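# Move the small cardboard box from the far shelves to the desk

## Task

Carry the small cardboard box from the shelving at the far end of the aisle onto the desk. Every other object must stay on its own shelf, table or counter. The robot must not fall or be left leaning, or the task fails. The box has to rest on the desk by itself at the end; if the robot is what keeps it there, it is not done.

## Robot and tools

ROBOT. A Hello Robot Stretch 4, a single-arm mobile manipulator. It has an omni-wheel base, a lift running up a mast, one telescoping arm that reaches forward, a wrist with yaw, pitch and roll, and a two-finger gripper. It stands about 1.6 m tall, and the rim of the base is no more than 0.23 m from the base origin. Cameras: head_camera, head_left_camera, head_right_camera, wrist_camera. A loose object may occasionally get a brief push from outside.

FRAMES. Base frame: origin on the floor under the centre of the base, x forward, y left, z up. hand_pose is reported in this frame. It marks a point between the open fingertips, and the printed value can be a little off. When all wrist joints are at zero, the hand's axes line up with the base axes. The odometry frame is wherever the base frame was when the scene began. base_odometry comes from wheel turns, so any slip is counted as travel. Its heading runs from -3.142 to 3.142 and is positive to the left.

execute_actions(actions, cameras). actions is a list holding one action, or empty to just get state and images back. An action carries "base", "joints" or both, plus optional "pace" and "contact_limits". The only exception is {"end_of_arm": "enable_torque"}, which must be sent alone. The motions in one action start together and may finish at different times.
- base takes exactly one relative command, measured from where the base last reported itself. translate_m is a straight drive in metres, forward positive, -2 to 2. strafe_m is a sideways move in metres, left positive, -2 to 2. rotate_rad is a turn in place in radians, counter-clockwise positive, -3.2 to 3.2.
- joints are absolute targets, one number per named joint. lift_m is 0 to 1.2 m. arm_m is extension, 0 to 0.55 m. wrist_yaw_rad is -1.134 to 4.276: 0 points forward, positive turns left, 3.14 is folded back, and above 3.4 the arm may be in the way. wrist_pitch_rad is -1.117 to 4.259: 0 is level, 1.57 points down. wrist_roll_rad is -1.117 to 4.259: at 0 the fingers sit level with each other, and positive turns clockwise as seen from behind the gripper. gripper_m is the fingertip gap, -0.038 to 0.141 m; values below 0 make the fingers press together. Tolerances for "done": 0.004 for lift, arm and gripper, 0.02 for yaw and roll, 0.05 for pitch. A joint target outside its range is clamped and the result notes it. An unknown key or any other bad value gets the whole call refused. A joint or the base left out of an action may keep pushing toward its earlier target.
- pace is "slow", "default", "fast" or "max". Base speeds at these paces are 0.1, 0.3, 0.4 and 0.6 m/s, and turn rates 1, 2, 3 and 4 rad/s. Above lift 0.2 these are capped further, down to 0.3 m/s and 1 rad/s at lift 1.2. One action can last at most 15 s.
- contact_limits: {"arm_m": 0 to 0.75}, default 0.5, sets how hard the arm may push before it gets a contact_stop.
- cameras is a list of names, or "all". Leaving it out or passing null also gives all cameras; [] gives none.

wait(seconds 0 to 10) lets the scene run and then returns state and images. zoom_image(camera, region [x0,y0,x1,y1] in pixels, no more than 504x504) gives a closer look at a camera's latest full image. read_manual gives only licence texts. finished_scene(scene) ends the scene and cannot be undone; its result says whether the task succeeded. If a result reports a stop, any later calls in that same reply are skipped.

READINGS. lidar_m gives 12 distances in metres, one per 30-degree sector. Sector 1 is straight ahead and they go counter-clockwise, so 4 is left, 7 behind and 10 right. "-" means nothing was seen, or something closer than 0.25 m. The lidar covers roughly 0.15 m up to the robot's height, so table tops show up. It can miss glass, thin legs, and things behind the robot. wrist_depth_mm is a 7x7 grid of median depths from 100 to 2000 mm, starting at the top-left cell, with "-" for invalid cells; the robot's own body can appear in it. If turned_by_wheels and turned_by_imu differ by more than about 0.1 rad, the base has slipped or hit something. base_tilt is in degrees, forward and right positive, with a fixed bias of up to 1.5. motor_effort is a percentage; the value in brackets is the peak during the action. For wheels, positive means turning right.

STATUSES. done; off_target, meaning it stopped short and may still be pushing; contact_stop_at_<key>, after which the part goes slack, so a lift may sink and a base may roll; limit_stop_at_tilt, meaning a lean over 6 degrees, after which lift, arm and wheels go slack and ignore commands; limit_stop_at_own_body, a self-collision block; torque_fault, where a wrist or gripper motor goes limp until you send enable_torque. on_its_own lists things you did not command, and "held at" there means a target.

GRIPPING. To grip, command a gripper_m smaller than the object's width. The further below the width, the harder it squeezes and the more it pulls the object toward the wrist, up to about a third of the difference. Neither the reading nor "done" proves you are holding something. A firm grip shows as a clear change in gripper effort. If the fingertips catch on a surface below them, raise the lift.

AVOID. Do not drive or turn with more than 1 kg in the gripper while the arm is out past 0.2, especially at fast paces. Do not push or pull steadily, particularly with the gripper high. Do not pitch the wrist up while it is rolled, which risks self-collision. Do not press the gripper into things during base or arm moves. Avoid drops, slams and knocking objects over. A good way to unfold at the start is lift_m 0.4 with wrist_yaw_rad 0.

Each tool is called after "Emit:" by a JSON object that holds its "method" and its "body", one argument or row to a line.

## Session

Emit:
{"method": "execute_actions", "body": {
  "actions": []
}}

Scene clock: 0.00 s.
base_odometry: x=+0.000 y=+0.000 heading=+0.000 (m, m, rad; odometry frame)
turned_by_wheels: +0.000 (rad since the last result)
turned_by_imu: +0.000 (rad since the last result)
base_tilt: forward=+0.6 right=+0.5 (deg)
lidar_m: 1.36 2.28 2.32 1.11 1.02 1.04 1.48 1.36 1.41 1.84 1.03 1.28
base_status: not commanded
joint_positions: lift_m=+0.243 arm_m=-0.001 wrist_yaw_rad=+3.042 wrist_pitch_rad=+0.000 wrist_roll_rad=+0.011 gripper_m=+0.057
joint_status: not commanded
motor_effort: lift_m=+18 arm_m=+0 wrist_yaw_rad=+1 wrist_pitch_rad=-8 wrist_roll_rad=+0 gripper_m=+1 wheel_0=+0 wheel_1=+0 wheel_2=+0 (%)
hand_pose: x=-0.1083 y=+0.1157 z=+0.4209 quat_wxyz=(+0.050, +0.000, +0.005, +0.999) (m; base frame)
wrist_depth_mm: 112 137 1661 - - 1138 1060 / 110 137 1708 - - 1464 1499 / 118 142 1756 - - 1756 1576 / 136 246 1661 - - 1808 1576 / 1281 1499 1661 - - 1708 1576 / 1255 1366 198 1499 191 1397 1499 / 991 931 1060 - 1025 1042 1060
pictures: head_camera, head_left_camera, head_right_camera, wrist_camera
Images, in order (width x height): head_camera 420x560, head_left_camera 420x672, head_right_camera 420x672, wrist_camera 616x392.

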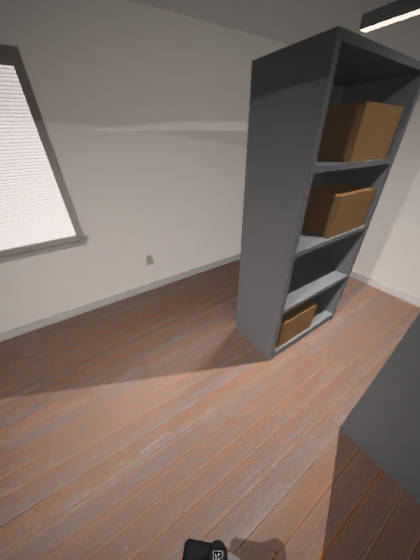

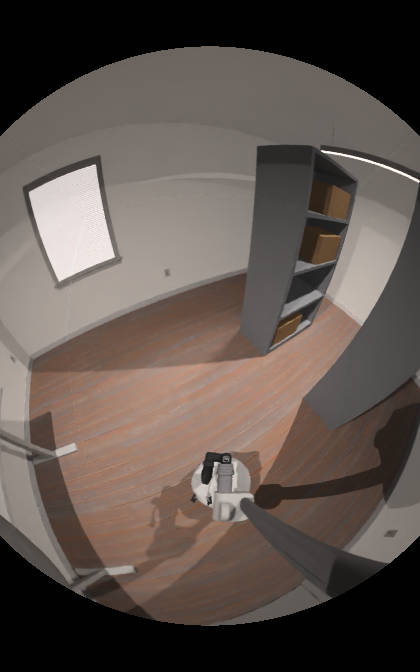

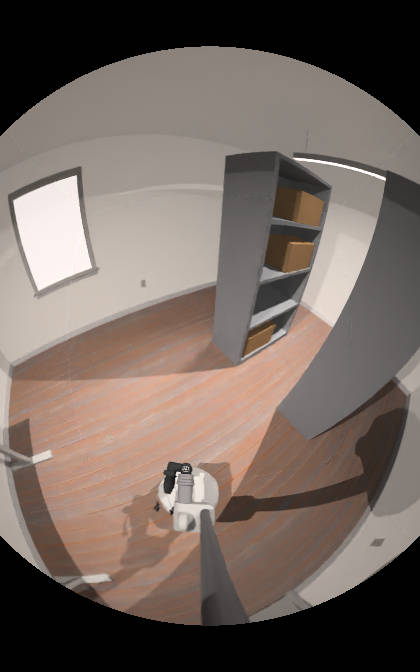

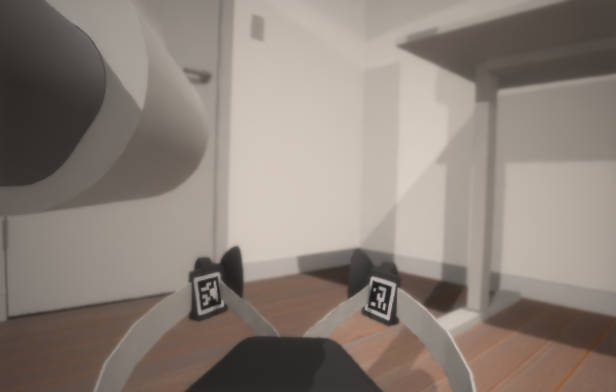

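Emit:
{"method": "execute_actions", "body": {
  "actions": [
    {"base": {"translate_m": 0.57}, "joints": {"lift_m": 0.4, "wrist_yaw_rad": 0}, "pace": "max"}
  ],
  "cameras": []
}}

Emit:
{"method": "execute_actions", "body": {
  "actions": [
    {"base": {"rotate_rad": -0.98}, "joints": {"lift_m": 0.22}, "pace": "max"}
  ]
}}

Scene clock: 4.80 s.
base_odometry: x=+0.570 y=+0.000 heading=+0.000 (m, m, rad; odometry frame)
turned_by_wheels: +0.000 (rad since the last result)
turned_by_imu: -0.004 (rad since the last result)
base_tilt: forward=+0.5 right=+0.5 (deg)
lidar_m: 0.93 1.83 1.84 2.30 1.35 1.35 1.97 1.85 1.88 0.78 0.89 0.76
base_status: done
joint_positions: lift_m=+0.400 arm_m=-0.001 wrist_yaw_rad=+0.000 wrist_pitch_rad=+0.000 wrist_roll_rad=+0.011 gripper_m=+0.057
joint_status: all done
motor_effort: lift_m=+20(25) arm_m=+0(0) wrist_yaw_rad=-1(6) wrist_pitch_rad=-8(10) wrist_roll_rad=+0(1) gripper_m=-4(4) wheel_0=-1(8) wheel_1=-1(7) wheel_2=+0(14) (%)
hand_pose: x=+0.4586 y=-0.0873 z=+0.5780 quat_wxyz=(+1.000, +0.005, +0.000, +0.000) (m; base frame)
wrist_depth_mm: 1430 1576 1808 - 683 549 469 / 1397 1576 1863 - 691 544 469 / 1464 1618 1863 - 676 549 469 / 1464 1618 1863 - 683 549 469 / 1430 1618 1808 - 640 554 469 / 1430 1576 197 1921 191 554 466 / 1308 1229 1397 - 691 521 477
pictures: none
No camera images: the call's "cameras" was empty. Leave "cameras" out to get every camera's image.

Scene clock: 6.17 s.
base_odometry: x=+0.570 y=+0.000 heading=-0.980 (m, m, rad; odometry frame)
turned_by_wheels: -0.980 (rad since the last result)
turned_by_imu: -0.974 (rad since the last result)
base_tilt: forward=+0.7 right=+0.5 (deg)
lidar_m: 1.09 0.78 1.00 1.82 1.90 2.27 1.38 1.40 1.91 1.84 1.92 0.77
base_status: done
joint_positions: lift_m=+0.220 arm_m=-0.001 wrist_yaw_rad=+0.000 wrist_pitch_rad=+0.000 wrist_roll_rad=+0.011 gripper_m=+0.057
joint_status: all done
motor_effort: lift_m=+15(17) arm_m=+0(0) wrist_yaw_rad=+1(0) wrist_pitch_rad=-6(7) wrist_roll_rad=-1(1) gripper_m=-3(0) wheel_0=+0(7) wheel_1=-1(7) wheel_2=+1(10) (%)
hand_pose: x=+0.4586 y=-0.0875 z=+0.3984 quat_wxyz=(+1.000, +0.005, +0.000, +0.000) (m; base frame)
wrist_depth_mm: 1229 1308 - - 1118 508 508 / 1308 1336 - - 891 508 512 / 798 1366 - - 891 512 517 / 1281 1366 - - 1397 517 517 / 661 991 - - 878 517 521 / 647 854 197 1397 191 521 525 / 661 820 991 - 854 521 530
pictures: head_camera, head_left_camera, head_right_camera, wrist_camera
Images, in order (width x height): head_camera 420x560, head_left_camera 420x672, head_right_camera 420x672, wrist_camera 616x392.

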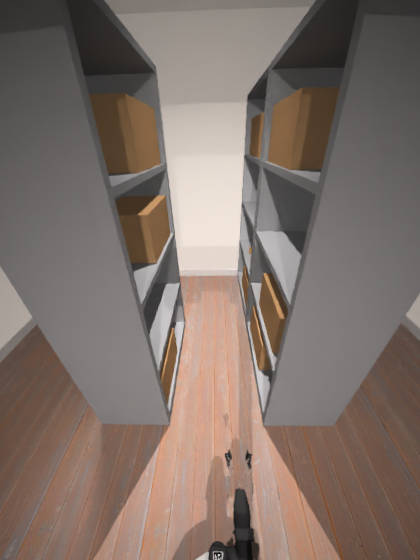

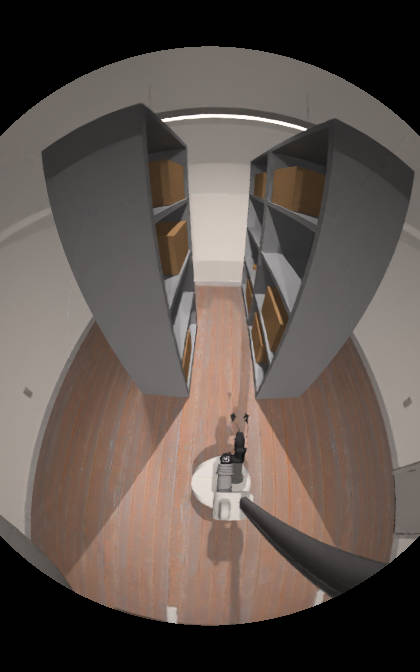

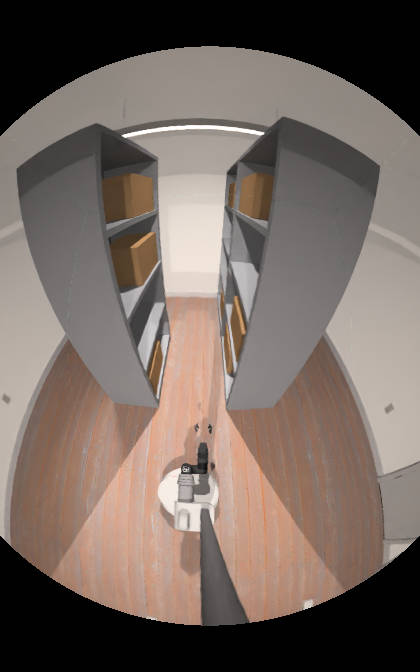

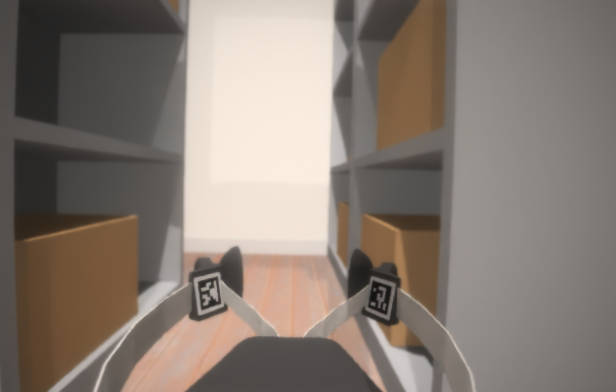

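Emit:
{"method": "zoom_image", "body": {
  "camera": "head_camera",
  "region": [90, 260, 350, 560]
}}

Region (90, 260, 350, 560) of head_camera's 420x560 image, scaled by 1.680, with more detail than that image has; it fills the left 437 columns of this view, and the rest is white.

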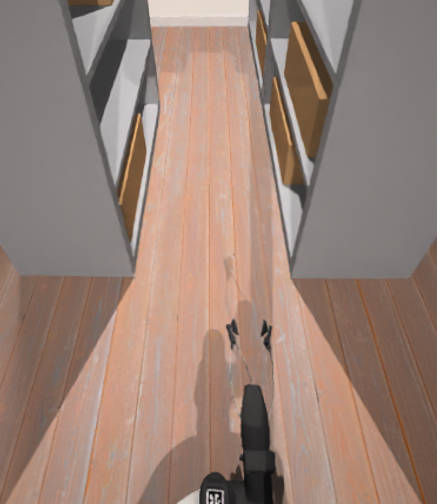

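Emit:
{"method": "zoom_image", "body": {
  "camera": "head_camera",
  "region": [220, 170, 300, 310]
}}

Region (220, 170, 300, 310) of head_camera's 420x560 image, scaled by 3.600, with more detail than that image has; it fills the left 288 columns of this view, and the rest is white.

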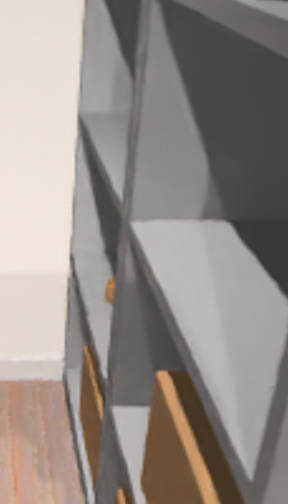

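Emit:
{"method": "execute_actions", "body": {
  "actions": [
    {"base": {"rotate_rad": 0.028}, "pace": "max"}
  ],
  "cameras": ["head_camera", "wrist_camera"]
}}

Emit:
{"method": "zoom_image", "body": {
  "camera": "head_camera",
  "region": [90, 260, 350, 560]
}}

Scene clock: 10.63 s.
base_odometry: x=+0.570 y=+0.000 heading=-0.952 (m, m, rad; odometry frame)
turned_by_wheels: +0.028 (rad since the last result)
turned_by_imu: +0.027 (rad since the last result)
base_tilt: forward=+0.6 right=+0.5 (deg)
lidar_m: 1.12 0.76 1.03 1.83 1.90 1.44 1.38 1.40 1.90 1.84 1.01 0.77
base_status: done
joint_positions: lift_m=+0.220 arm_m=-0.001 wrist_yaw_rad=+0.000 wrist_pitch_rad=+0.000 wrist_roll_rad=+0.011 gripper_m=+0.057
joint_status: not commanded
motor_effort: lift_m=+15(15) arm_m=+0(0) wrist_yaw_rad=+1(2) wrist_pitch_rad=-9(7) wrist_roll_rad=-1(0) gripper_m=-4(1) wheel_0=+0(3) wheel_1=+0(4) wheel_2=+0(5) (%)
hand_pose: x=+0.4586 y=-0.0874 z=+0.3984 quat_wxyz=(+1.000, +0.005, +0.000, +0.000) (m; base frame)
wrist_depth_mm: 1205 1336 - - 1229 496 496 / 1229 1366 - - 1042 500 500 / 627 1366 - - 1008 500 504 / 1229 1366 - - 1366 508 504 / 627 917 1863 - 878 508 508 / 621 798 198 1366 191 508 508 / 627 768 991 - 866 512 517
pictures: head_camera, wrist_camera
Images, in order (width x height): head_camera 420x560, wrist_camera 616x392.

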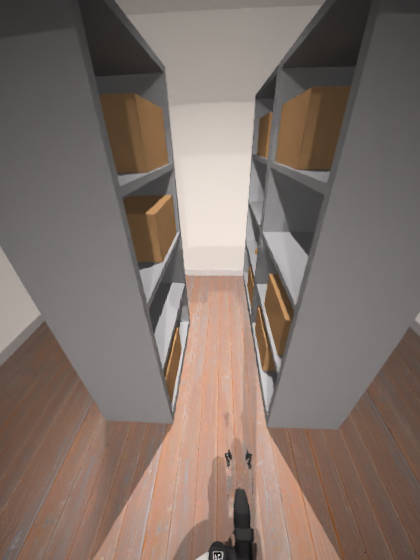

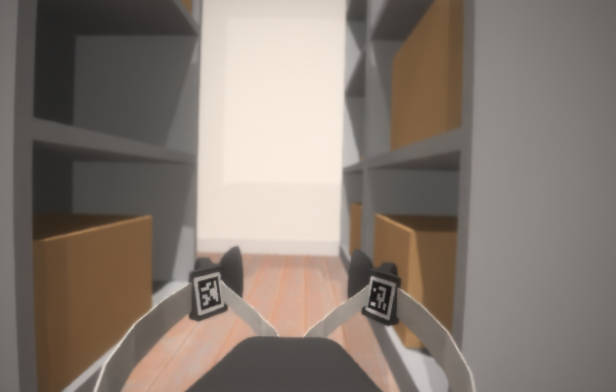

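Region (90, 260, 350, 560) of head_camera's 420x560 image, scaled by 1.680, with more detail than that image has; it fills the left 437 columns of this view, and the rest is white.

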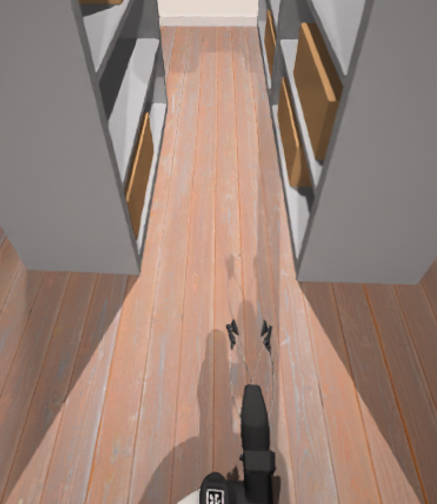

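Emit:
{"method": "execute_actions", "body": {
  "actions": [
    {"base": {"translate_m": 1.7}, "joints": {"lift_m": 0.5, "wrist_pitch_rad": 0.3, "gripper_m": 0.141}, "pace": "max"}
  ]
}}

Scene clock: 15.77 s.
base_odometry: x=+1.556 y=-1.385 heading=-0.953 (m, m, rad; odometry frame)
turned_by_wheels: +0.000 (rad since the last result)
turned_by_imu: -0.008 (rad since the last result)
base_tilt: forward=+0.6 right=+0.5 (deg)
lidar_m: 0.87 0.91 0.77 0.27 0.28 0.42 - 0.42 0.29 0.27 0.29 0.40
base_status: done
joint_positions: lift_m=+0.500 arm_m=-0.001 wrist_yaw_rad=+0.000 wrist_pitch_rad=+0.302 wrist_roll_rad=+0.011 gripper_m=+0.141
joint_status: all done
motor_effort: lift_m=+20(23) arm_m=+0(0) wrist_yaw_rad=+1(1) wrist_pitch_rad=-6(5) wrist_roll_rad=-1(1) gripper_m=-1(1) wheel_0=-1(6) wheel_1=-1(8) wheel_2=+0(13) (%)
hand_pose: x=+0.4455 y=-0.0874 z=+0.5922 quat_wxyz=(+0.989, +0.005, +0.151, -0.001) (m; base frame)
wrist_depth_mm: 615 609 615 615 615 574 564 / 640 640 640 640 640 591 591 / 668 668 676 668 668 627 627 / 707 699 707 707 699 554 564 / 741 723 741 750 741 469 387 / 798 198 778 768 750 723 338 / 820 831 820 - 820 768 778
pictures: head_camera, head_left_camera, head_right_camera, wrist_camera
Images, in order (width x height): head_camera 420x560, head_left_camera 420x672, head_right_camera 420x672, wrist_camera 616x392.

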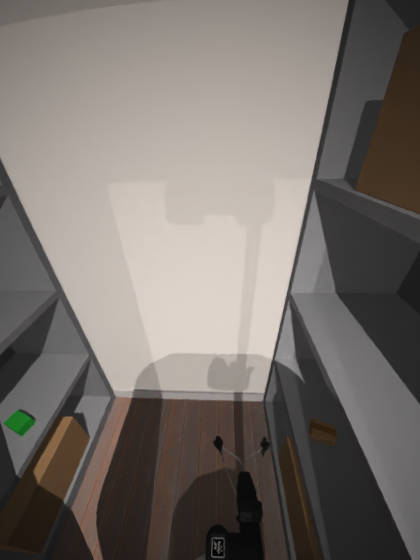

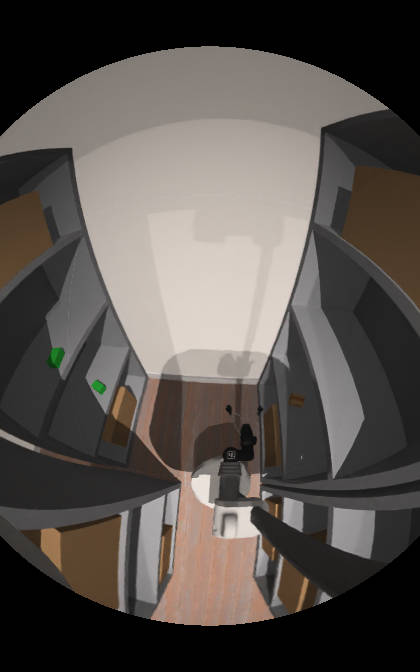

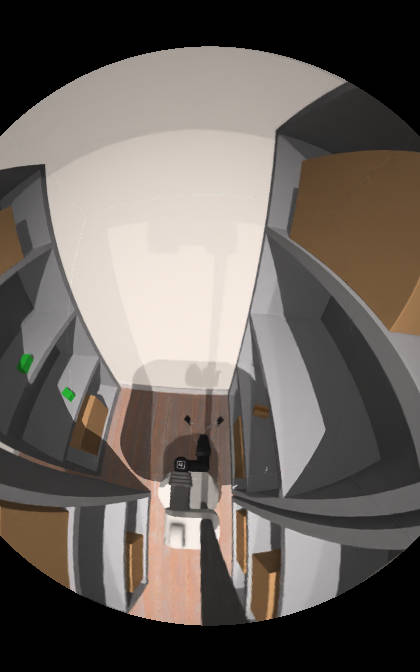

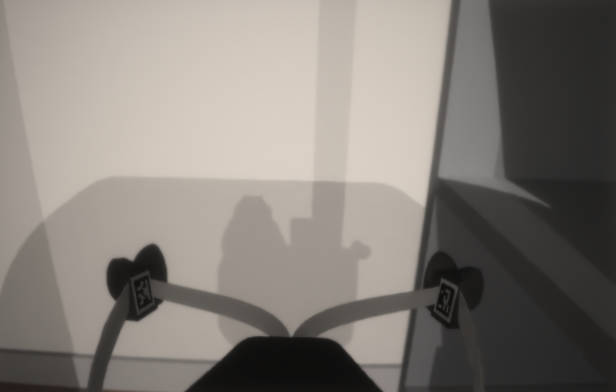

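Perfectly centred. Let me look at the box closely.

Emit:
{"method": "zoom_image", "body": {
  "camera": "head_camera",
  "region": [200, 390, 360, 500]
}}

Emit:
{"method": "zoom_image", "body": {
  "camera": "head_camera",
  "region": [290, 405, 350, 465]
}}

Emit:
{"method": "zoom_image", "body": {
  "camera": "head_left_camera",
  "region": [250, 370, 350, 490]
}}

Region (200, 390, 360, 500) of head_camera's 420x560 image, scaled by 3.150, with more detail than that image has; it fills the top 346 rows of this view, and the rest is white.

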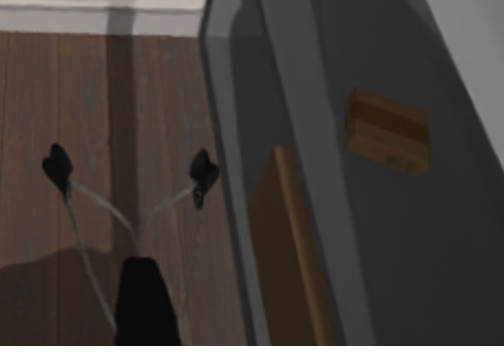

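Region (290, 405, 350, 465) of head_camera's 420x560 image, scaled by 8.400, with more detail than that image has.

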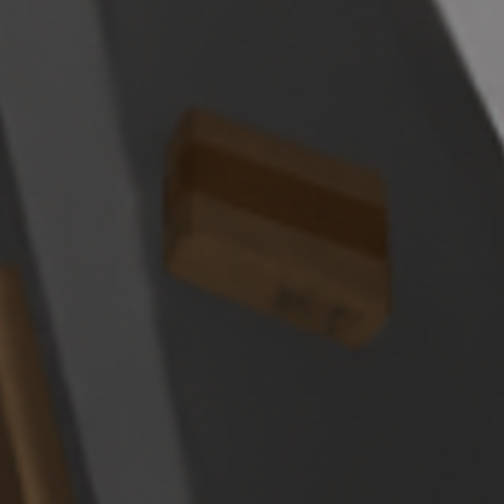

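Region (250, 370, 350, 490) of head_left_camera's 420x672 image, scaled by 4.200, with more detail than that image has.

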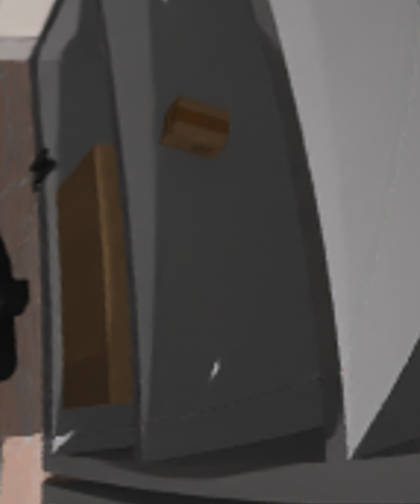

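Emit:
{"method": "execute_actions", "body": {
  "actions": [
    {"base": {"rotate_rad": -0.655}, "joints": {"wrist_yaw_rad": 0.2, "arm_m": 0.06}, "pace": "fast", "contact_limits": {"arm_m": 0.3}}
  ],
  "cameras": ["head_camera", "head_right_camera", "wrist_camera"]
}}

Scene clock: 23.80 s.
base_odometry: x=+1.556 y=-1.385 heading=-1.608 (m, m, rad; odometry frame)
turned_by_wheels: -0.655 (rad since the last result)
turned_by_imu: -0.652 (rad since the last result)
base_tilt: forward=+0.7 right=+0.6 (deg)
lidar_m: 0.36 0.83 0.88 0.80 0.31 0.26 0.35 0.77 0.47 0.31 0.26 0.27
base_status: done
joint_positions: lift_m=+0.500 arm_m=+0.058 wrist_yaw_rad=+0.200 wrist_pitch_rad=+0.302 wrist_roll_rad=+0.011 gripper_m=+0.141
joint_status: all done
motor_effort: lift_m=+20(20) arm_m=+9(10) wrist_yaw_rad=+1(6) wrist_pitch_rad=-6(7) wrist_roll_rad=-1(2) gripper_m=+1(1) wheel_0=+0(8) wheel_1=-1(7) wheel_2=+1(8) (%)
contact_limits: arm_m 0.3
hand_pose: x=+0.5166 y=-0.0310 z=+0.5922 quat_wxyz=(+0.984, -0.010, +0.150, +0.098) (m; base frame)
wrist_depth_mm: 549 580 603 668 715 569 480 / 569 603 627 699 750 591 484 / 585 634 661 715 768 603 488 / 615 654 521 449 535 549 484 / 640 676 392 334 340 384 384 / 676 198 300 287 266 267 293 / 699 768 778 - 236 236 245
pictures: head_camera, head_right_camera, wrist_camera
Images, in order (width x height): head_camera 420x560, head_right_camera 420x672, wrist_camera 616x392.

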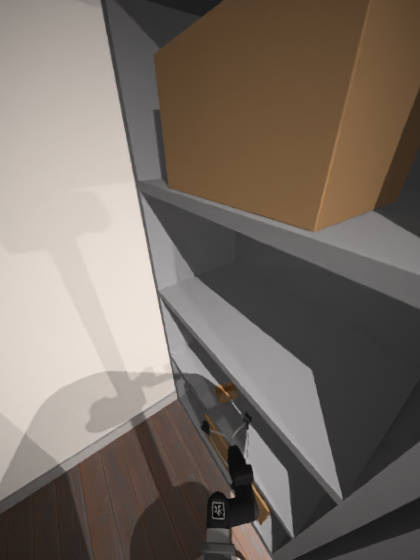

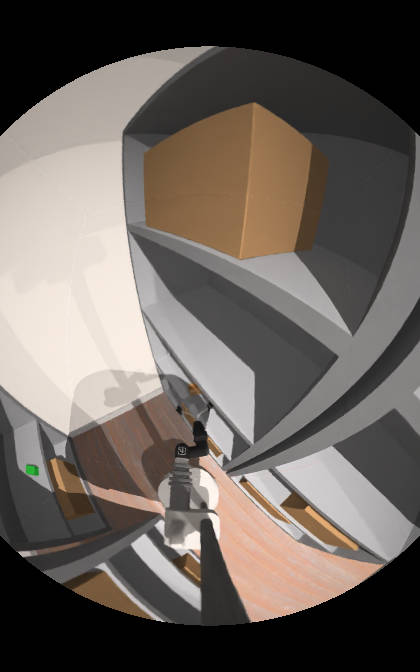

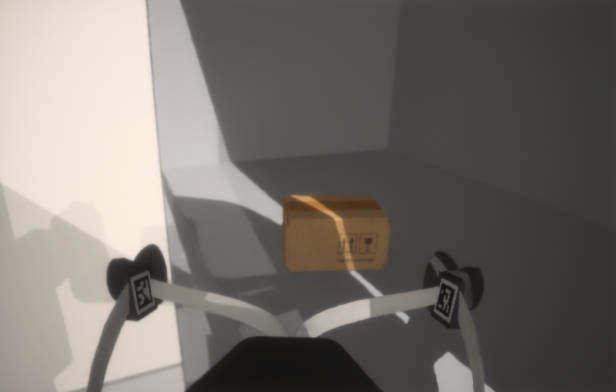

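Emit:
{"method": "zoom_image", "body": {
  "camera": "wrist_camera",
  "region": [90, 170, 500, 350]
}}

Region (90, 170, 500, 350) of wrist_camera's 616x392 image, scaled by 1.229; it fills the top 221 rows of this view, and the rest is white.

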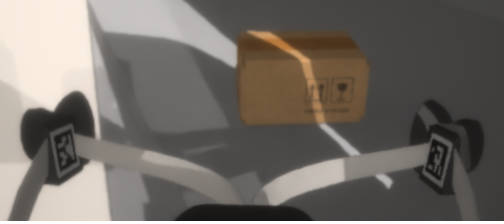

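Emit:
{"method": "execute_actions", "body": {
  "actions": [
    {"base": {"rotate_rad": -0.012}, "joints": {"lift_m": 0.471, "arm_m": 0.187}, "pace": "default", "contact_limits": {"arm_m": 0.3}}
  ],
  "cameras": ["wrist_camera"]
}}

Scene clock: 27.03 s.
base_odometry: x=+1.556 y=-1.385 heading=-1.620 (m, m, rad; odometry frame)
turned_by_wheels: -0.012 (rad since the last result)
turned_by_imu: -0.013 (rad since the last result)
base_tilt: forward=+0.6 right=+0.5 (deg)
lidar_m: 0.37 0.80 0.87 0.81 0.29 0.26 0.37 0.73 0.52 0.31 0.27 0.28
base_status: done
joint_positions: lift_m=+0.471 arm_m=+0.185 wrist_yaw_rad=+0.200 wrist_pitch_rad=+0.302 wrist_roll_rad=+0.011 gripper_m=+0.141
joint_status: all done
motor_effort: lift_m=+14(16) arm_m=+9(10) wrist_yaw_rad=+0(2) wrist_pitch_rad=-8(8) wrist_roll_rad=+0(2) gripper_m=-2(2) wheel_0=+0(3) wheel_1=-1(2) wheel_2=+1(5) (%)
contact_limits: arm_m 0.3
hand_pose: x=+0.6436 y=-0.0309 z=+0.5637 quat_wxyz=(+0.984, -0.010, +0.150, +0.098) (m; base frame)
wrist_depth_mm: 466 466 517 564 609 477 399 / 488 484 539 597 634 488 410 / 508 512 559 615 640 504 418 / 530 421 427 433 449 455 410 / 554 303 229 204 298 319 317 / 569 197 202 204 216 223 244 / 597 191 200 - 196 196 200
pictures: wrist_camera
Images, in order (width x height): wrist_camera 616x392.

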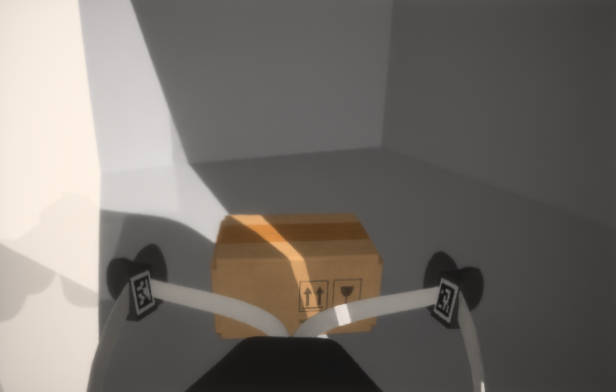

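Emit:
{"method": "execute_actions", "body": {
  "actions": [
    {"joints": {"arm_m": 0.197, "gripper_m": 0.04}, "contact_limits": {"arm_m": 0.3}}
  ],
  "cameras": ["wrist_camera"]
}}

Scene clock: 29.40 s.
base_odometry: x=+1.556 y=-1.385 heading=-1.620 (m, m, rad; odometry frame)
turned_by_wheels: +0.000 (rad since the last result)
turned_by_imu: -0.001 (rad since the last result)
base_tilt: forward=+0.6 right=+0.5 (deg)
lidar_m: 0.36 0.78 0.89 0.81 0.28 0.28 0.36 0.77 0.52 0.31 0.26 0.28
base_status: not commanded
joint_positions: lift_m=+0.471 arm_m=+0.195 wrist_yaw_rad=+0.200 wrist_pitch_rad=+0.303 wrist_roll_rad=+0.011 gripper_m=+0.041
joint_status: all done
motor_effort: lift_m=+14(14) arm_m=+9(10) wrist_yaw_rad=+1(1) wrist_pitch_rad=-9(9) wrist_roll_rad=+0(0) gripper_m=-26(26) wheel_0=+0(0) wheel_1=-2(2) wheel_2=+1(0) (%)
contact_limits: arm_m 0.3
hand_pose: x=+0.6536 y=-0.0310 z=+0.5635 quat_wxyz=(+0.984, -0.010, +0.151, +0.098) (m; base frame)
wrist_depth_mm: 462 459 508 559 591 473 394 / 477 480 530 591 627 480 402 / 500 500 554 603 627 496 413 / 521 418 424 433 445 452 410 / 544 300 204 194 297 315 319 / 559 177 176 180 182 231 242 / 580 189 191 - 193 192 199
pictures: wrist_camera
Images, in order (width x height): wrist_camera 616x392.

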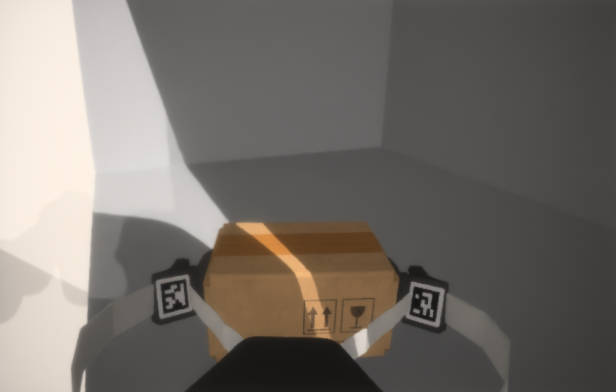

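Emit:
{"method": "execute_actions", "body": {
  "actions": [
    {"base": {"rotate_rad": 0.668}, "joints": {"lift_m": 0.51, "arm_m": 0.0}, "pace": "default"}
  ],
  "cameras": ["head_camera", "wrist_camera"]
}}

Scene clock: 32.37 s.
base_odometry: x=+1.556 y=-1.385 heading=-0.952 (m, m, rad; odometry frame)
turned_by_wheels: +0.668 (rad since the last result)
turned_by_imu: +0.663 (rad since the last result)
base_tilt: forward=+0.7 right=+0.6 (deg)
lidar_m: 0.87 0.93 0.76 0.26 0.28 0.41 - 0.41 0.30 0.25 0.30 0.41
base_status: done
joint_positions: lift_m=+0.510 arm_m=+0.002 wrist_yaw_rad=+0.200 wrist_pitch_rad=+0.303 wrist_roll_rad=+0.011 gripper_m=+0.041
joint_status: all done
motor_effort: lift_m=+22(23) arm_m=-9(10) wrist_yaw_rad=+0(1) wrist_pitch_rad=-10(10) wrist_roll_rad=+0(1) gripper_m=-27(27) wheel_0=+0(8) wheel_1=-1(3) wheel_2=+0(5) (%)
hand_pose: x=+0.4597 y=-0.0310 z=+0.6017 quat_wxyz=(+0.984, -0.010, +0.151, +0.098) (m; base frame)
wrist_depth_mm: 699 661 640 609 580 559 539 / 732 699 661 634 609 585 525 / 778 732 691 676 640 609 539 / 820 778 741 699 668 634 554 / 878 820 204 194 683 668 591 / 917 177 176 180 182 640 621 / 931 904 866 - 768 741 647
pictures: head_camera, wrist_camera
Images, in order (width x height): head_camera 420x560, wrist_camera 616x392.

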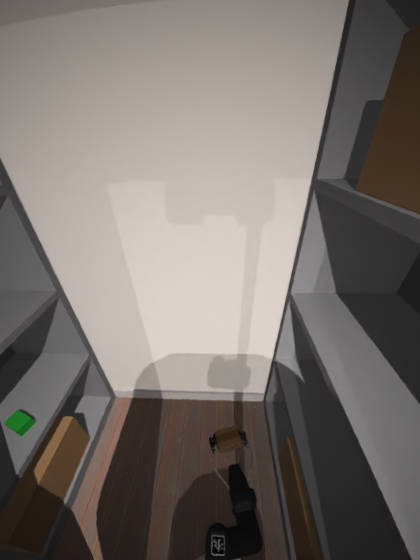

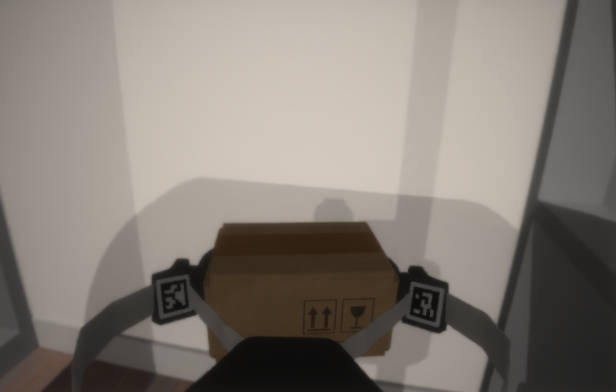

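Emit:
{"method": "execute_actions", "body": {
  "actions": [
    {"base": {"translate_m": -2.0}, "pace": "max"}
  ],
  "cameras": ["head_left_camera", "wrist_camera"]
}}

Scene clock: 38.20 s.
base_odometry: x=+0.396 y=+0.244 heading=-0.952 (m, m, rad; odometry frame)
turned_by_wheels: +0.000 (rad since the last result)
turned_by_imu: +0.006 (rad since the last result)
base_tilt: forward=+0.6 right=+0.5 (deg)
lidar_m: 1.17 1.06 1.92 1.82 1.91 1.11 1.06 1.08 1.91 1.79 1.90 1.05
base_status: done
joint_positions: lift_m=+0.510 arm_m=+0.002 wrist_yaw_rad=+0.200 wrist_pitch_rad=+0.303 wrist_roll_rad=+0.011 gripper_m=+0.041
joint_status: not commanded
motor_effort: lift_m=+20(22) arm_m=-9(9) wrist_yaw_rad=+1(0) wrist_pitch_rad=-10(11) wrist_roll_rad=+1(0) gripper_m=-34(27) wheel_0=+1(6) wheel_1=+1(7) wheel_2=+0(13) (%)
hand_pose: x=+0.4596 y=-0.0310 z=+0.6019 quat_wxyz=(+0.984, -0.010, +0.151, +0.098) (m; base frame)
wrist_depth_mm: 842 798 1618 - - 1397 634 / 878 831 1537 - - 1025 668 / 946 878 976 - - 976 691 / 1366 931 1078 1863 - 1138 732 / 1336 991 204 194 1464 809 759 / 1098 177 176 179 182 809 809 / 917 931 946 - 931 878 831
pictures: head_left_camera, wrist_camera
Images, in order (width x height): head_left_camera 420x672, wrist_camera 616x392.

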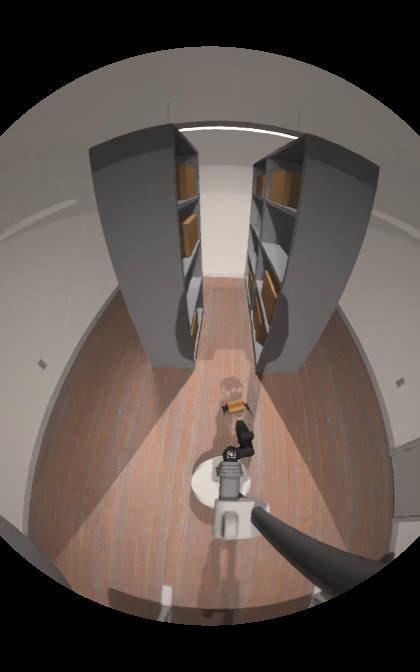

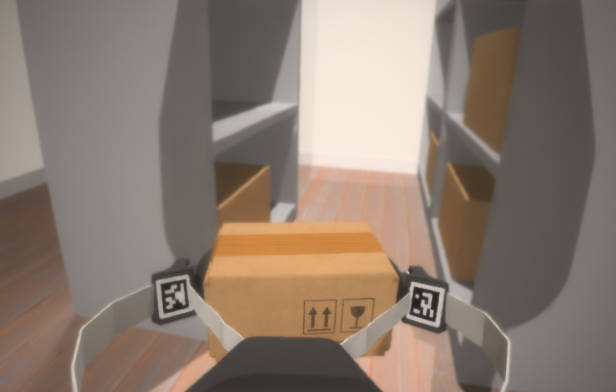

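Emit:
{"method": "execute_actions", "body": {
  "actions": [
    {"base": {"rotate_rad": -3.12}, "joints": {"lift_m": 0.95, "arm_m": 0.15, "wrist_yaw_rad": 0.0}, "pace": "fast"}
  ],
  "cameras": ["head_camera", "wrist_camera"]
}}

Scene clock: 41.37 s.
base_odometry: x=+0.396 y=+0.244 heading=+2.211 (m, m, rad; odometry frame)
turned_by_wheels: -3.120 (rad since the last result)
turned_by_imu: -3.102 (rad since the last result)
base_tilt: forward=+0.7 right=+0.5 (deg)
lidar_m: 1.04 1.12 1.90 1.83 1.95 1.05 1.06 1.07 1.90 1.81 1.92 1.08
base_status: done
joint_positions: lift_m=+0.950 arm_m=+0.149 wrist_yaw_rad=+0.000 wrist_pitch_rad=+0.303 wrist_roll_rad=+0.011 gripper_m=+0.041
joint_status: all done
motor_effort: lift_m=+21(23) arm_m=+7(8) wrist_yaw_rad=+2(6) wrist_pitch_rad=-10(11) wrist_roll_rad=+0(0) gripper_m=-26(30) wheel_0=-1(7) wheel_1=-1(6) wheel_2=-2(9) (%)
hand_pose: x=+0.5950 y=-0.0875 z=+1.0418 quat_wxyz=(+0.989, +0.005, +0.151, -0.001) (m; base frame)
wrist_depth_mm: 1397 1397 1366 1366 1336 1336 1336 / 1430 1430 1430 1397 1397 1397 1366 / 960 991 1008 1042 1060 1464 1430 / 1618 1576 1618 1618 1098 1576 1537 / 1661 1661 204 193 1138 1618 1537 / 1756 177 176 180 182 1708 1708 / 1366 1499 1537 - 1499 1537 1576
pictures: head_camera, wrist_camera
Images, in order (width x height): head_camera 420x560, wrist_camera 616x392.

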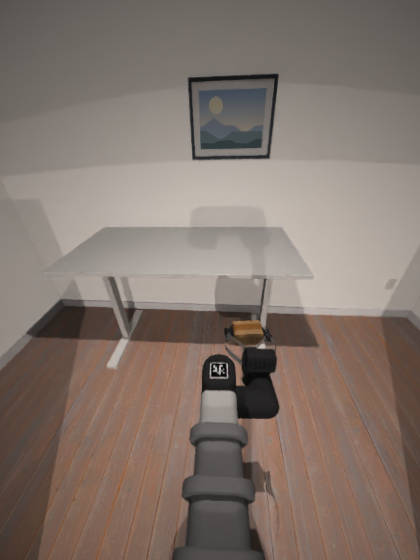

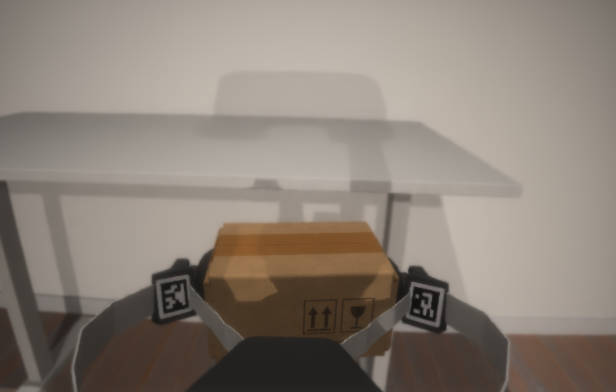

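Emit:
{"method": "execute_actions", "body": {
  "actions": [
    {"base": {"translate_m": 0.27}, "joints": {"lift_m": 0.932, "arm_m": 0.5}, "pace": "max", "contact_limits": {"arm_m": 0.3}}
  ],
  "cameras": ["head_camera", "wrist_camera"]
}}

Scene clock: 44.10 s.
base_odometry: x=+0.234 y=+0.460 heading=+2.211 (m, m, rad; odometry frame)
turned_by_wheels: +0.000 (rad since the last result)
turned_by_imu: -0.002 (rad since the last result)
base_tilt: forward=+0.7 right=+0.5 (deg)
lidar_m: 0.77 0.84 1.18 1.82 1.94 1.31 1.32 1.35 1.92 1.82 1.97 0.81
base_status: done
joint_positions: lift_m=+0.932 arm_m=+0.499 wrist_yaw_rad=+0.000 wrist_pitch_rad=+0.303 wrist_roll_rad=+0.011 gripper_m=+0.041
joint_status: all done
motor_effort: lift_m=+15(19) arm_m=+9(9) wrist_yaw_rad=+0(1) wrist_pitch_rad=-10(11) wrist_roll_rad=-1(1) gripper_m=-31(25) wheel_0=+1(3) wheel_1=+1(0) wheel_2=+1(8) (%)
contact_limits: arm_m 0.3
hand_pose: x=+0.9448 y=-0.0873 z=+1.0243 quat_wxyz=(+0.989, +0.005, +0.151, -0.001) (m; base frame)
wrist_depth_mm: 809 788 778 778 778 778 759 / 831 831 831 809 809 809 798 / 866 854 842 842 854 831 842 / 535 544 554 559 574 585 603 / 379 387 204 193 384 410 413 / 296 177 176 180 182 301 315 / 241 245 249 - 245 250 264
pictures: head_camera, wrist_camera
Images, in order (width x height): head_camera 420x560, wrist_camera 616x392.

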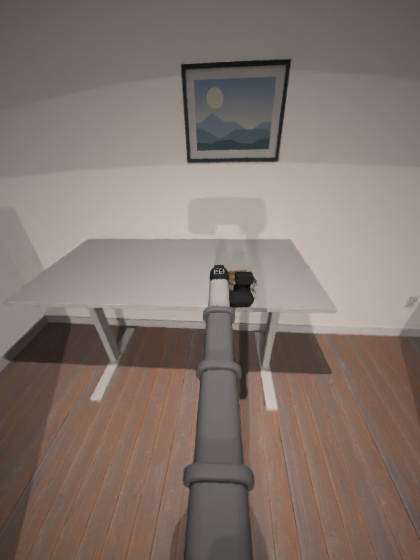

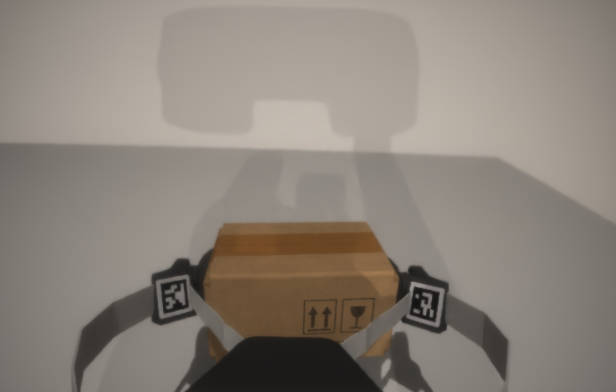

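Emit:
{"method": "execute_actions", "body": {
  "actions": [
    {"joints": {"lift_m": 0.889, "gripper_m": 0.055}, "pace": "default"}
  ],
  "cameras": ["wrist_camera"]
}}

Scene clock: 46.03 s.
base_odometry: x=+0.234 y=+0.460 heading=+2.211 (m, m, rad; odometry frame)
turned_by_wheels: +0.000 (rad since the last result)
turned_by_imu: -0.001 (rad since the last result)
base_tilt: forward=+0.6 right=+0.5 (deg)
lidar_m: 0.78 0.81 1.15 1.81 1.94 1.30 1.32 1.34 1.93 1.83 1.94 0.81
base_status: not commanded
joint_positions: lift_m=+0.889 arm_m=+0.499 wrist_yaw_rad=+0.000 wrist_pitch_rad=+0.303 wrist_roll_rad=+0.011 gripper_m=+0.055
joint_status: all done
motor_effort: lift_m=+14(15) arm_m=+8(8) wrist_yaw_rad=+0(0) wrist_pitch_rad=-10(11) wrist_roll_rad=+0(2) gripper_m=-24(30) wheel_0=+0(0) wheel_1=+1(1) wheel_2=+0(0) (%)
hand_pose: x=+0.9448 y=-0.0873 z=+0.9814 quat_wxyz=(+0.989, +0.005, +0.151, -0.001) (m; base frame)
wrist_depth_mm: 798 788 788 778 778 778 778 / 831 831 820 820 809 809 798 / 683 691 707 723 759 788 842 / 407 418 424 436 442 452 459 / 294 300 206 196 297 319 319 / 228 180 181 185 186 243 243 / 193 189 191 - 196 196 200
pictures: wrist_camera
Images, in order (width x height): wrist_camera 616x392.

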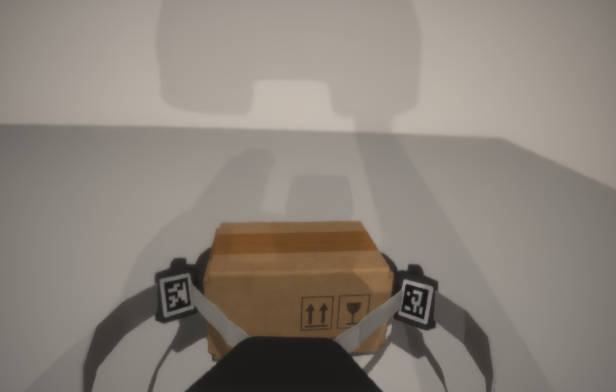

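Depths match the pick-up height. Releasing.

Emit:
{"method": "execute_actions", "body": {
  "actions": [
    {"joints": {"gripper_m": 0.12}}
  ],
  "cameras": ["wrist_camera"]
}}

Scene clock: 47.73 s.
base_odometry: x=+0.234 y=+0.460 heading=+2.211 (m, m, rad; odometry frame)
turned_by_wheels: +0.000 (rad since the last result)
turned_by_imu: -0.001 (rad since the last result)
base_tilt: forward=+0.5 right=+0.6 (deg)
lidar_m: 0.80 0.81 1.16 1.81 1.97 1.30 1.30 1.34 1.92 1.83 1.94 0.82
base_status: not commanded
joint_positions: lift_m=+0.889 arm_m=+0.499 wrist_yaw_rad=+0.000 wrist_pitch_rad=+0.303 wrist_roll_rad=+0.011 gripper_m=+0.120
joint_status: all done
motor_effort: lift_m=+14(14) arm_m=+8(8) wrist_yaw_rad=+0(1) wrist_pitch_rad=-8(11) wrist_roll_rad=-1(0) gripper_m=-3(22) wheel_0=+0(1) wheel_1=+1(1) wheel_2=+0(0) (%)
hand_pose: x=+0.9448 y=-0.0873 z=+0.9816 quat_wxyz=(+0.989, +0.005, +0.151, -0.001) (m; base frame)
wrist_depth_mm: 798 798 788 778 778 778 759 / 842 831 831 820 820 809 798 / 683 699 715 732 768 809 831 / 413 418 430 439 445 455 466 / 297 300 216 205 297 320 322 / 229 212 189 195 198 234 245 / 193 190 198 - 198 197 202
pictures: wrist_camera
Images, in order (width x height): wrist_camera 616x392.

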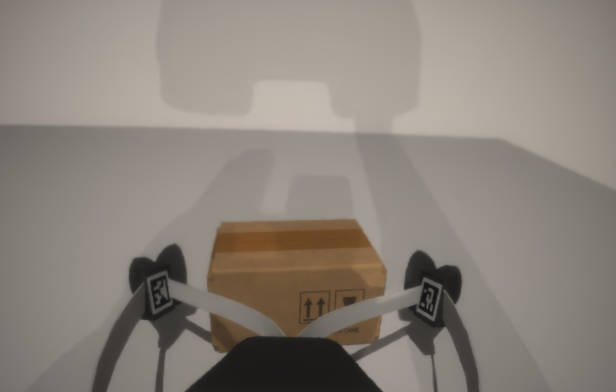

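Emit:
{"method": "execute_actions", "body": {
  "actions": [
    {"joints": {"arm_m": 0.38}, "pace": "max"}
  ],
  "cameras": ["head_camera", "wrist_camera"]
}}

Scene clock: 49.03 s.
base_odometry: x=+0.234 y=+0.460 heading=+2.211 (m, m, rad; odometry frame)
turned_by_wheels: +0.000 (rad since the last result)
turned_by_imu: +0.000 (rad since the last result)
base_tilt: forward=+0.6 right=+0.5 (deg)
lidar_m: 0.78 0.80 1.16 1.81 1.94 1.31 1.32 1.32 1.91 1.82 1.94 0.82
base_status: not commanded
joint_positions: lift_m=+0.889 arm_m=+0.382 wrist_yaw_rad=+0.000 wrist_pitch_rad=+0.302 wrist_roll_rad=+0.011 gripper_m=+0.120
joint_status: all done
motor_effort: lift_m=+14(14) arm_m=-9(10) wrist_yaw_rad=+2(1) wrist_pitch_rad=-7(9) wrist_roll_rad=+0(1) gripper_m=-2(1) wheel_0=+1(0) wheel_1=+1(1) wheel_2=+0(0) (%)
hand_pose: x=+0.8278 y=-0.0875 z=+0.9816 quat_wxyz=(+0.989, +0.005, +0.151, -0.001) (m; base frame)
wrist_depth_mm: 917 904 891 904 891 878 878 / 946 960 960 931 917 917 917 / 691 699 715 741 759 788 946 / 413 421 397 309 449 462 462 / 294 301 306 309 315 319 322 / 230 220 219 241 220 234 245 / 1281 226 224 - 224 221 224
pictures: head_camera, wrist_camera
Images, in order (width x height): head_camera 420x560, wrist_camera 616x392.

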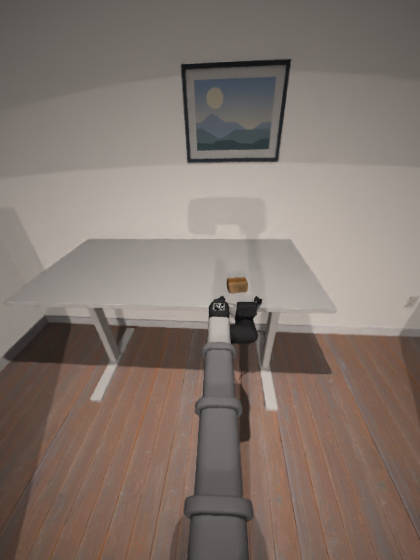

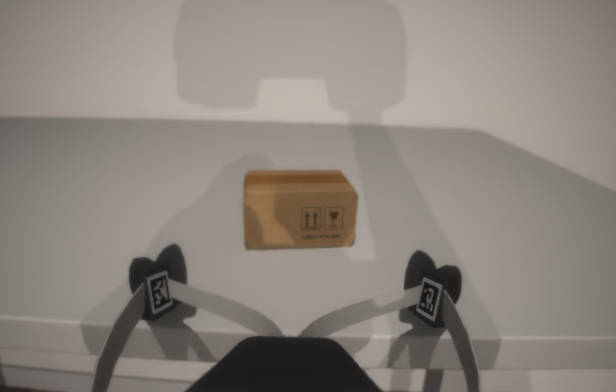

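The box is resting on the desk, clear of the gripper.

Emit:
{"method": "finished_scene", "body": {
  "scene": 2
}}

The scene is finished: the task was done.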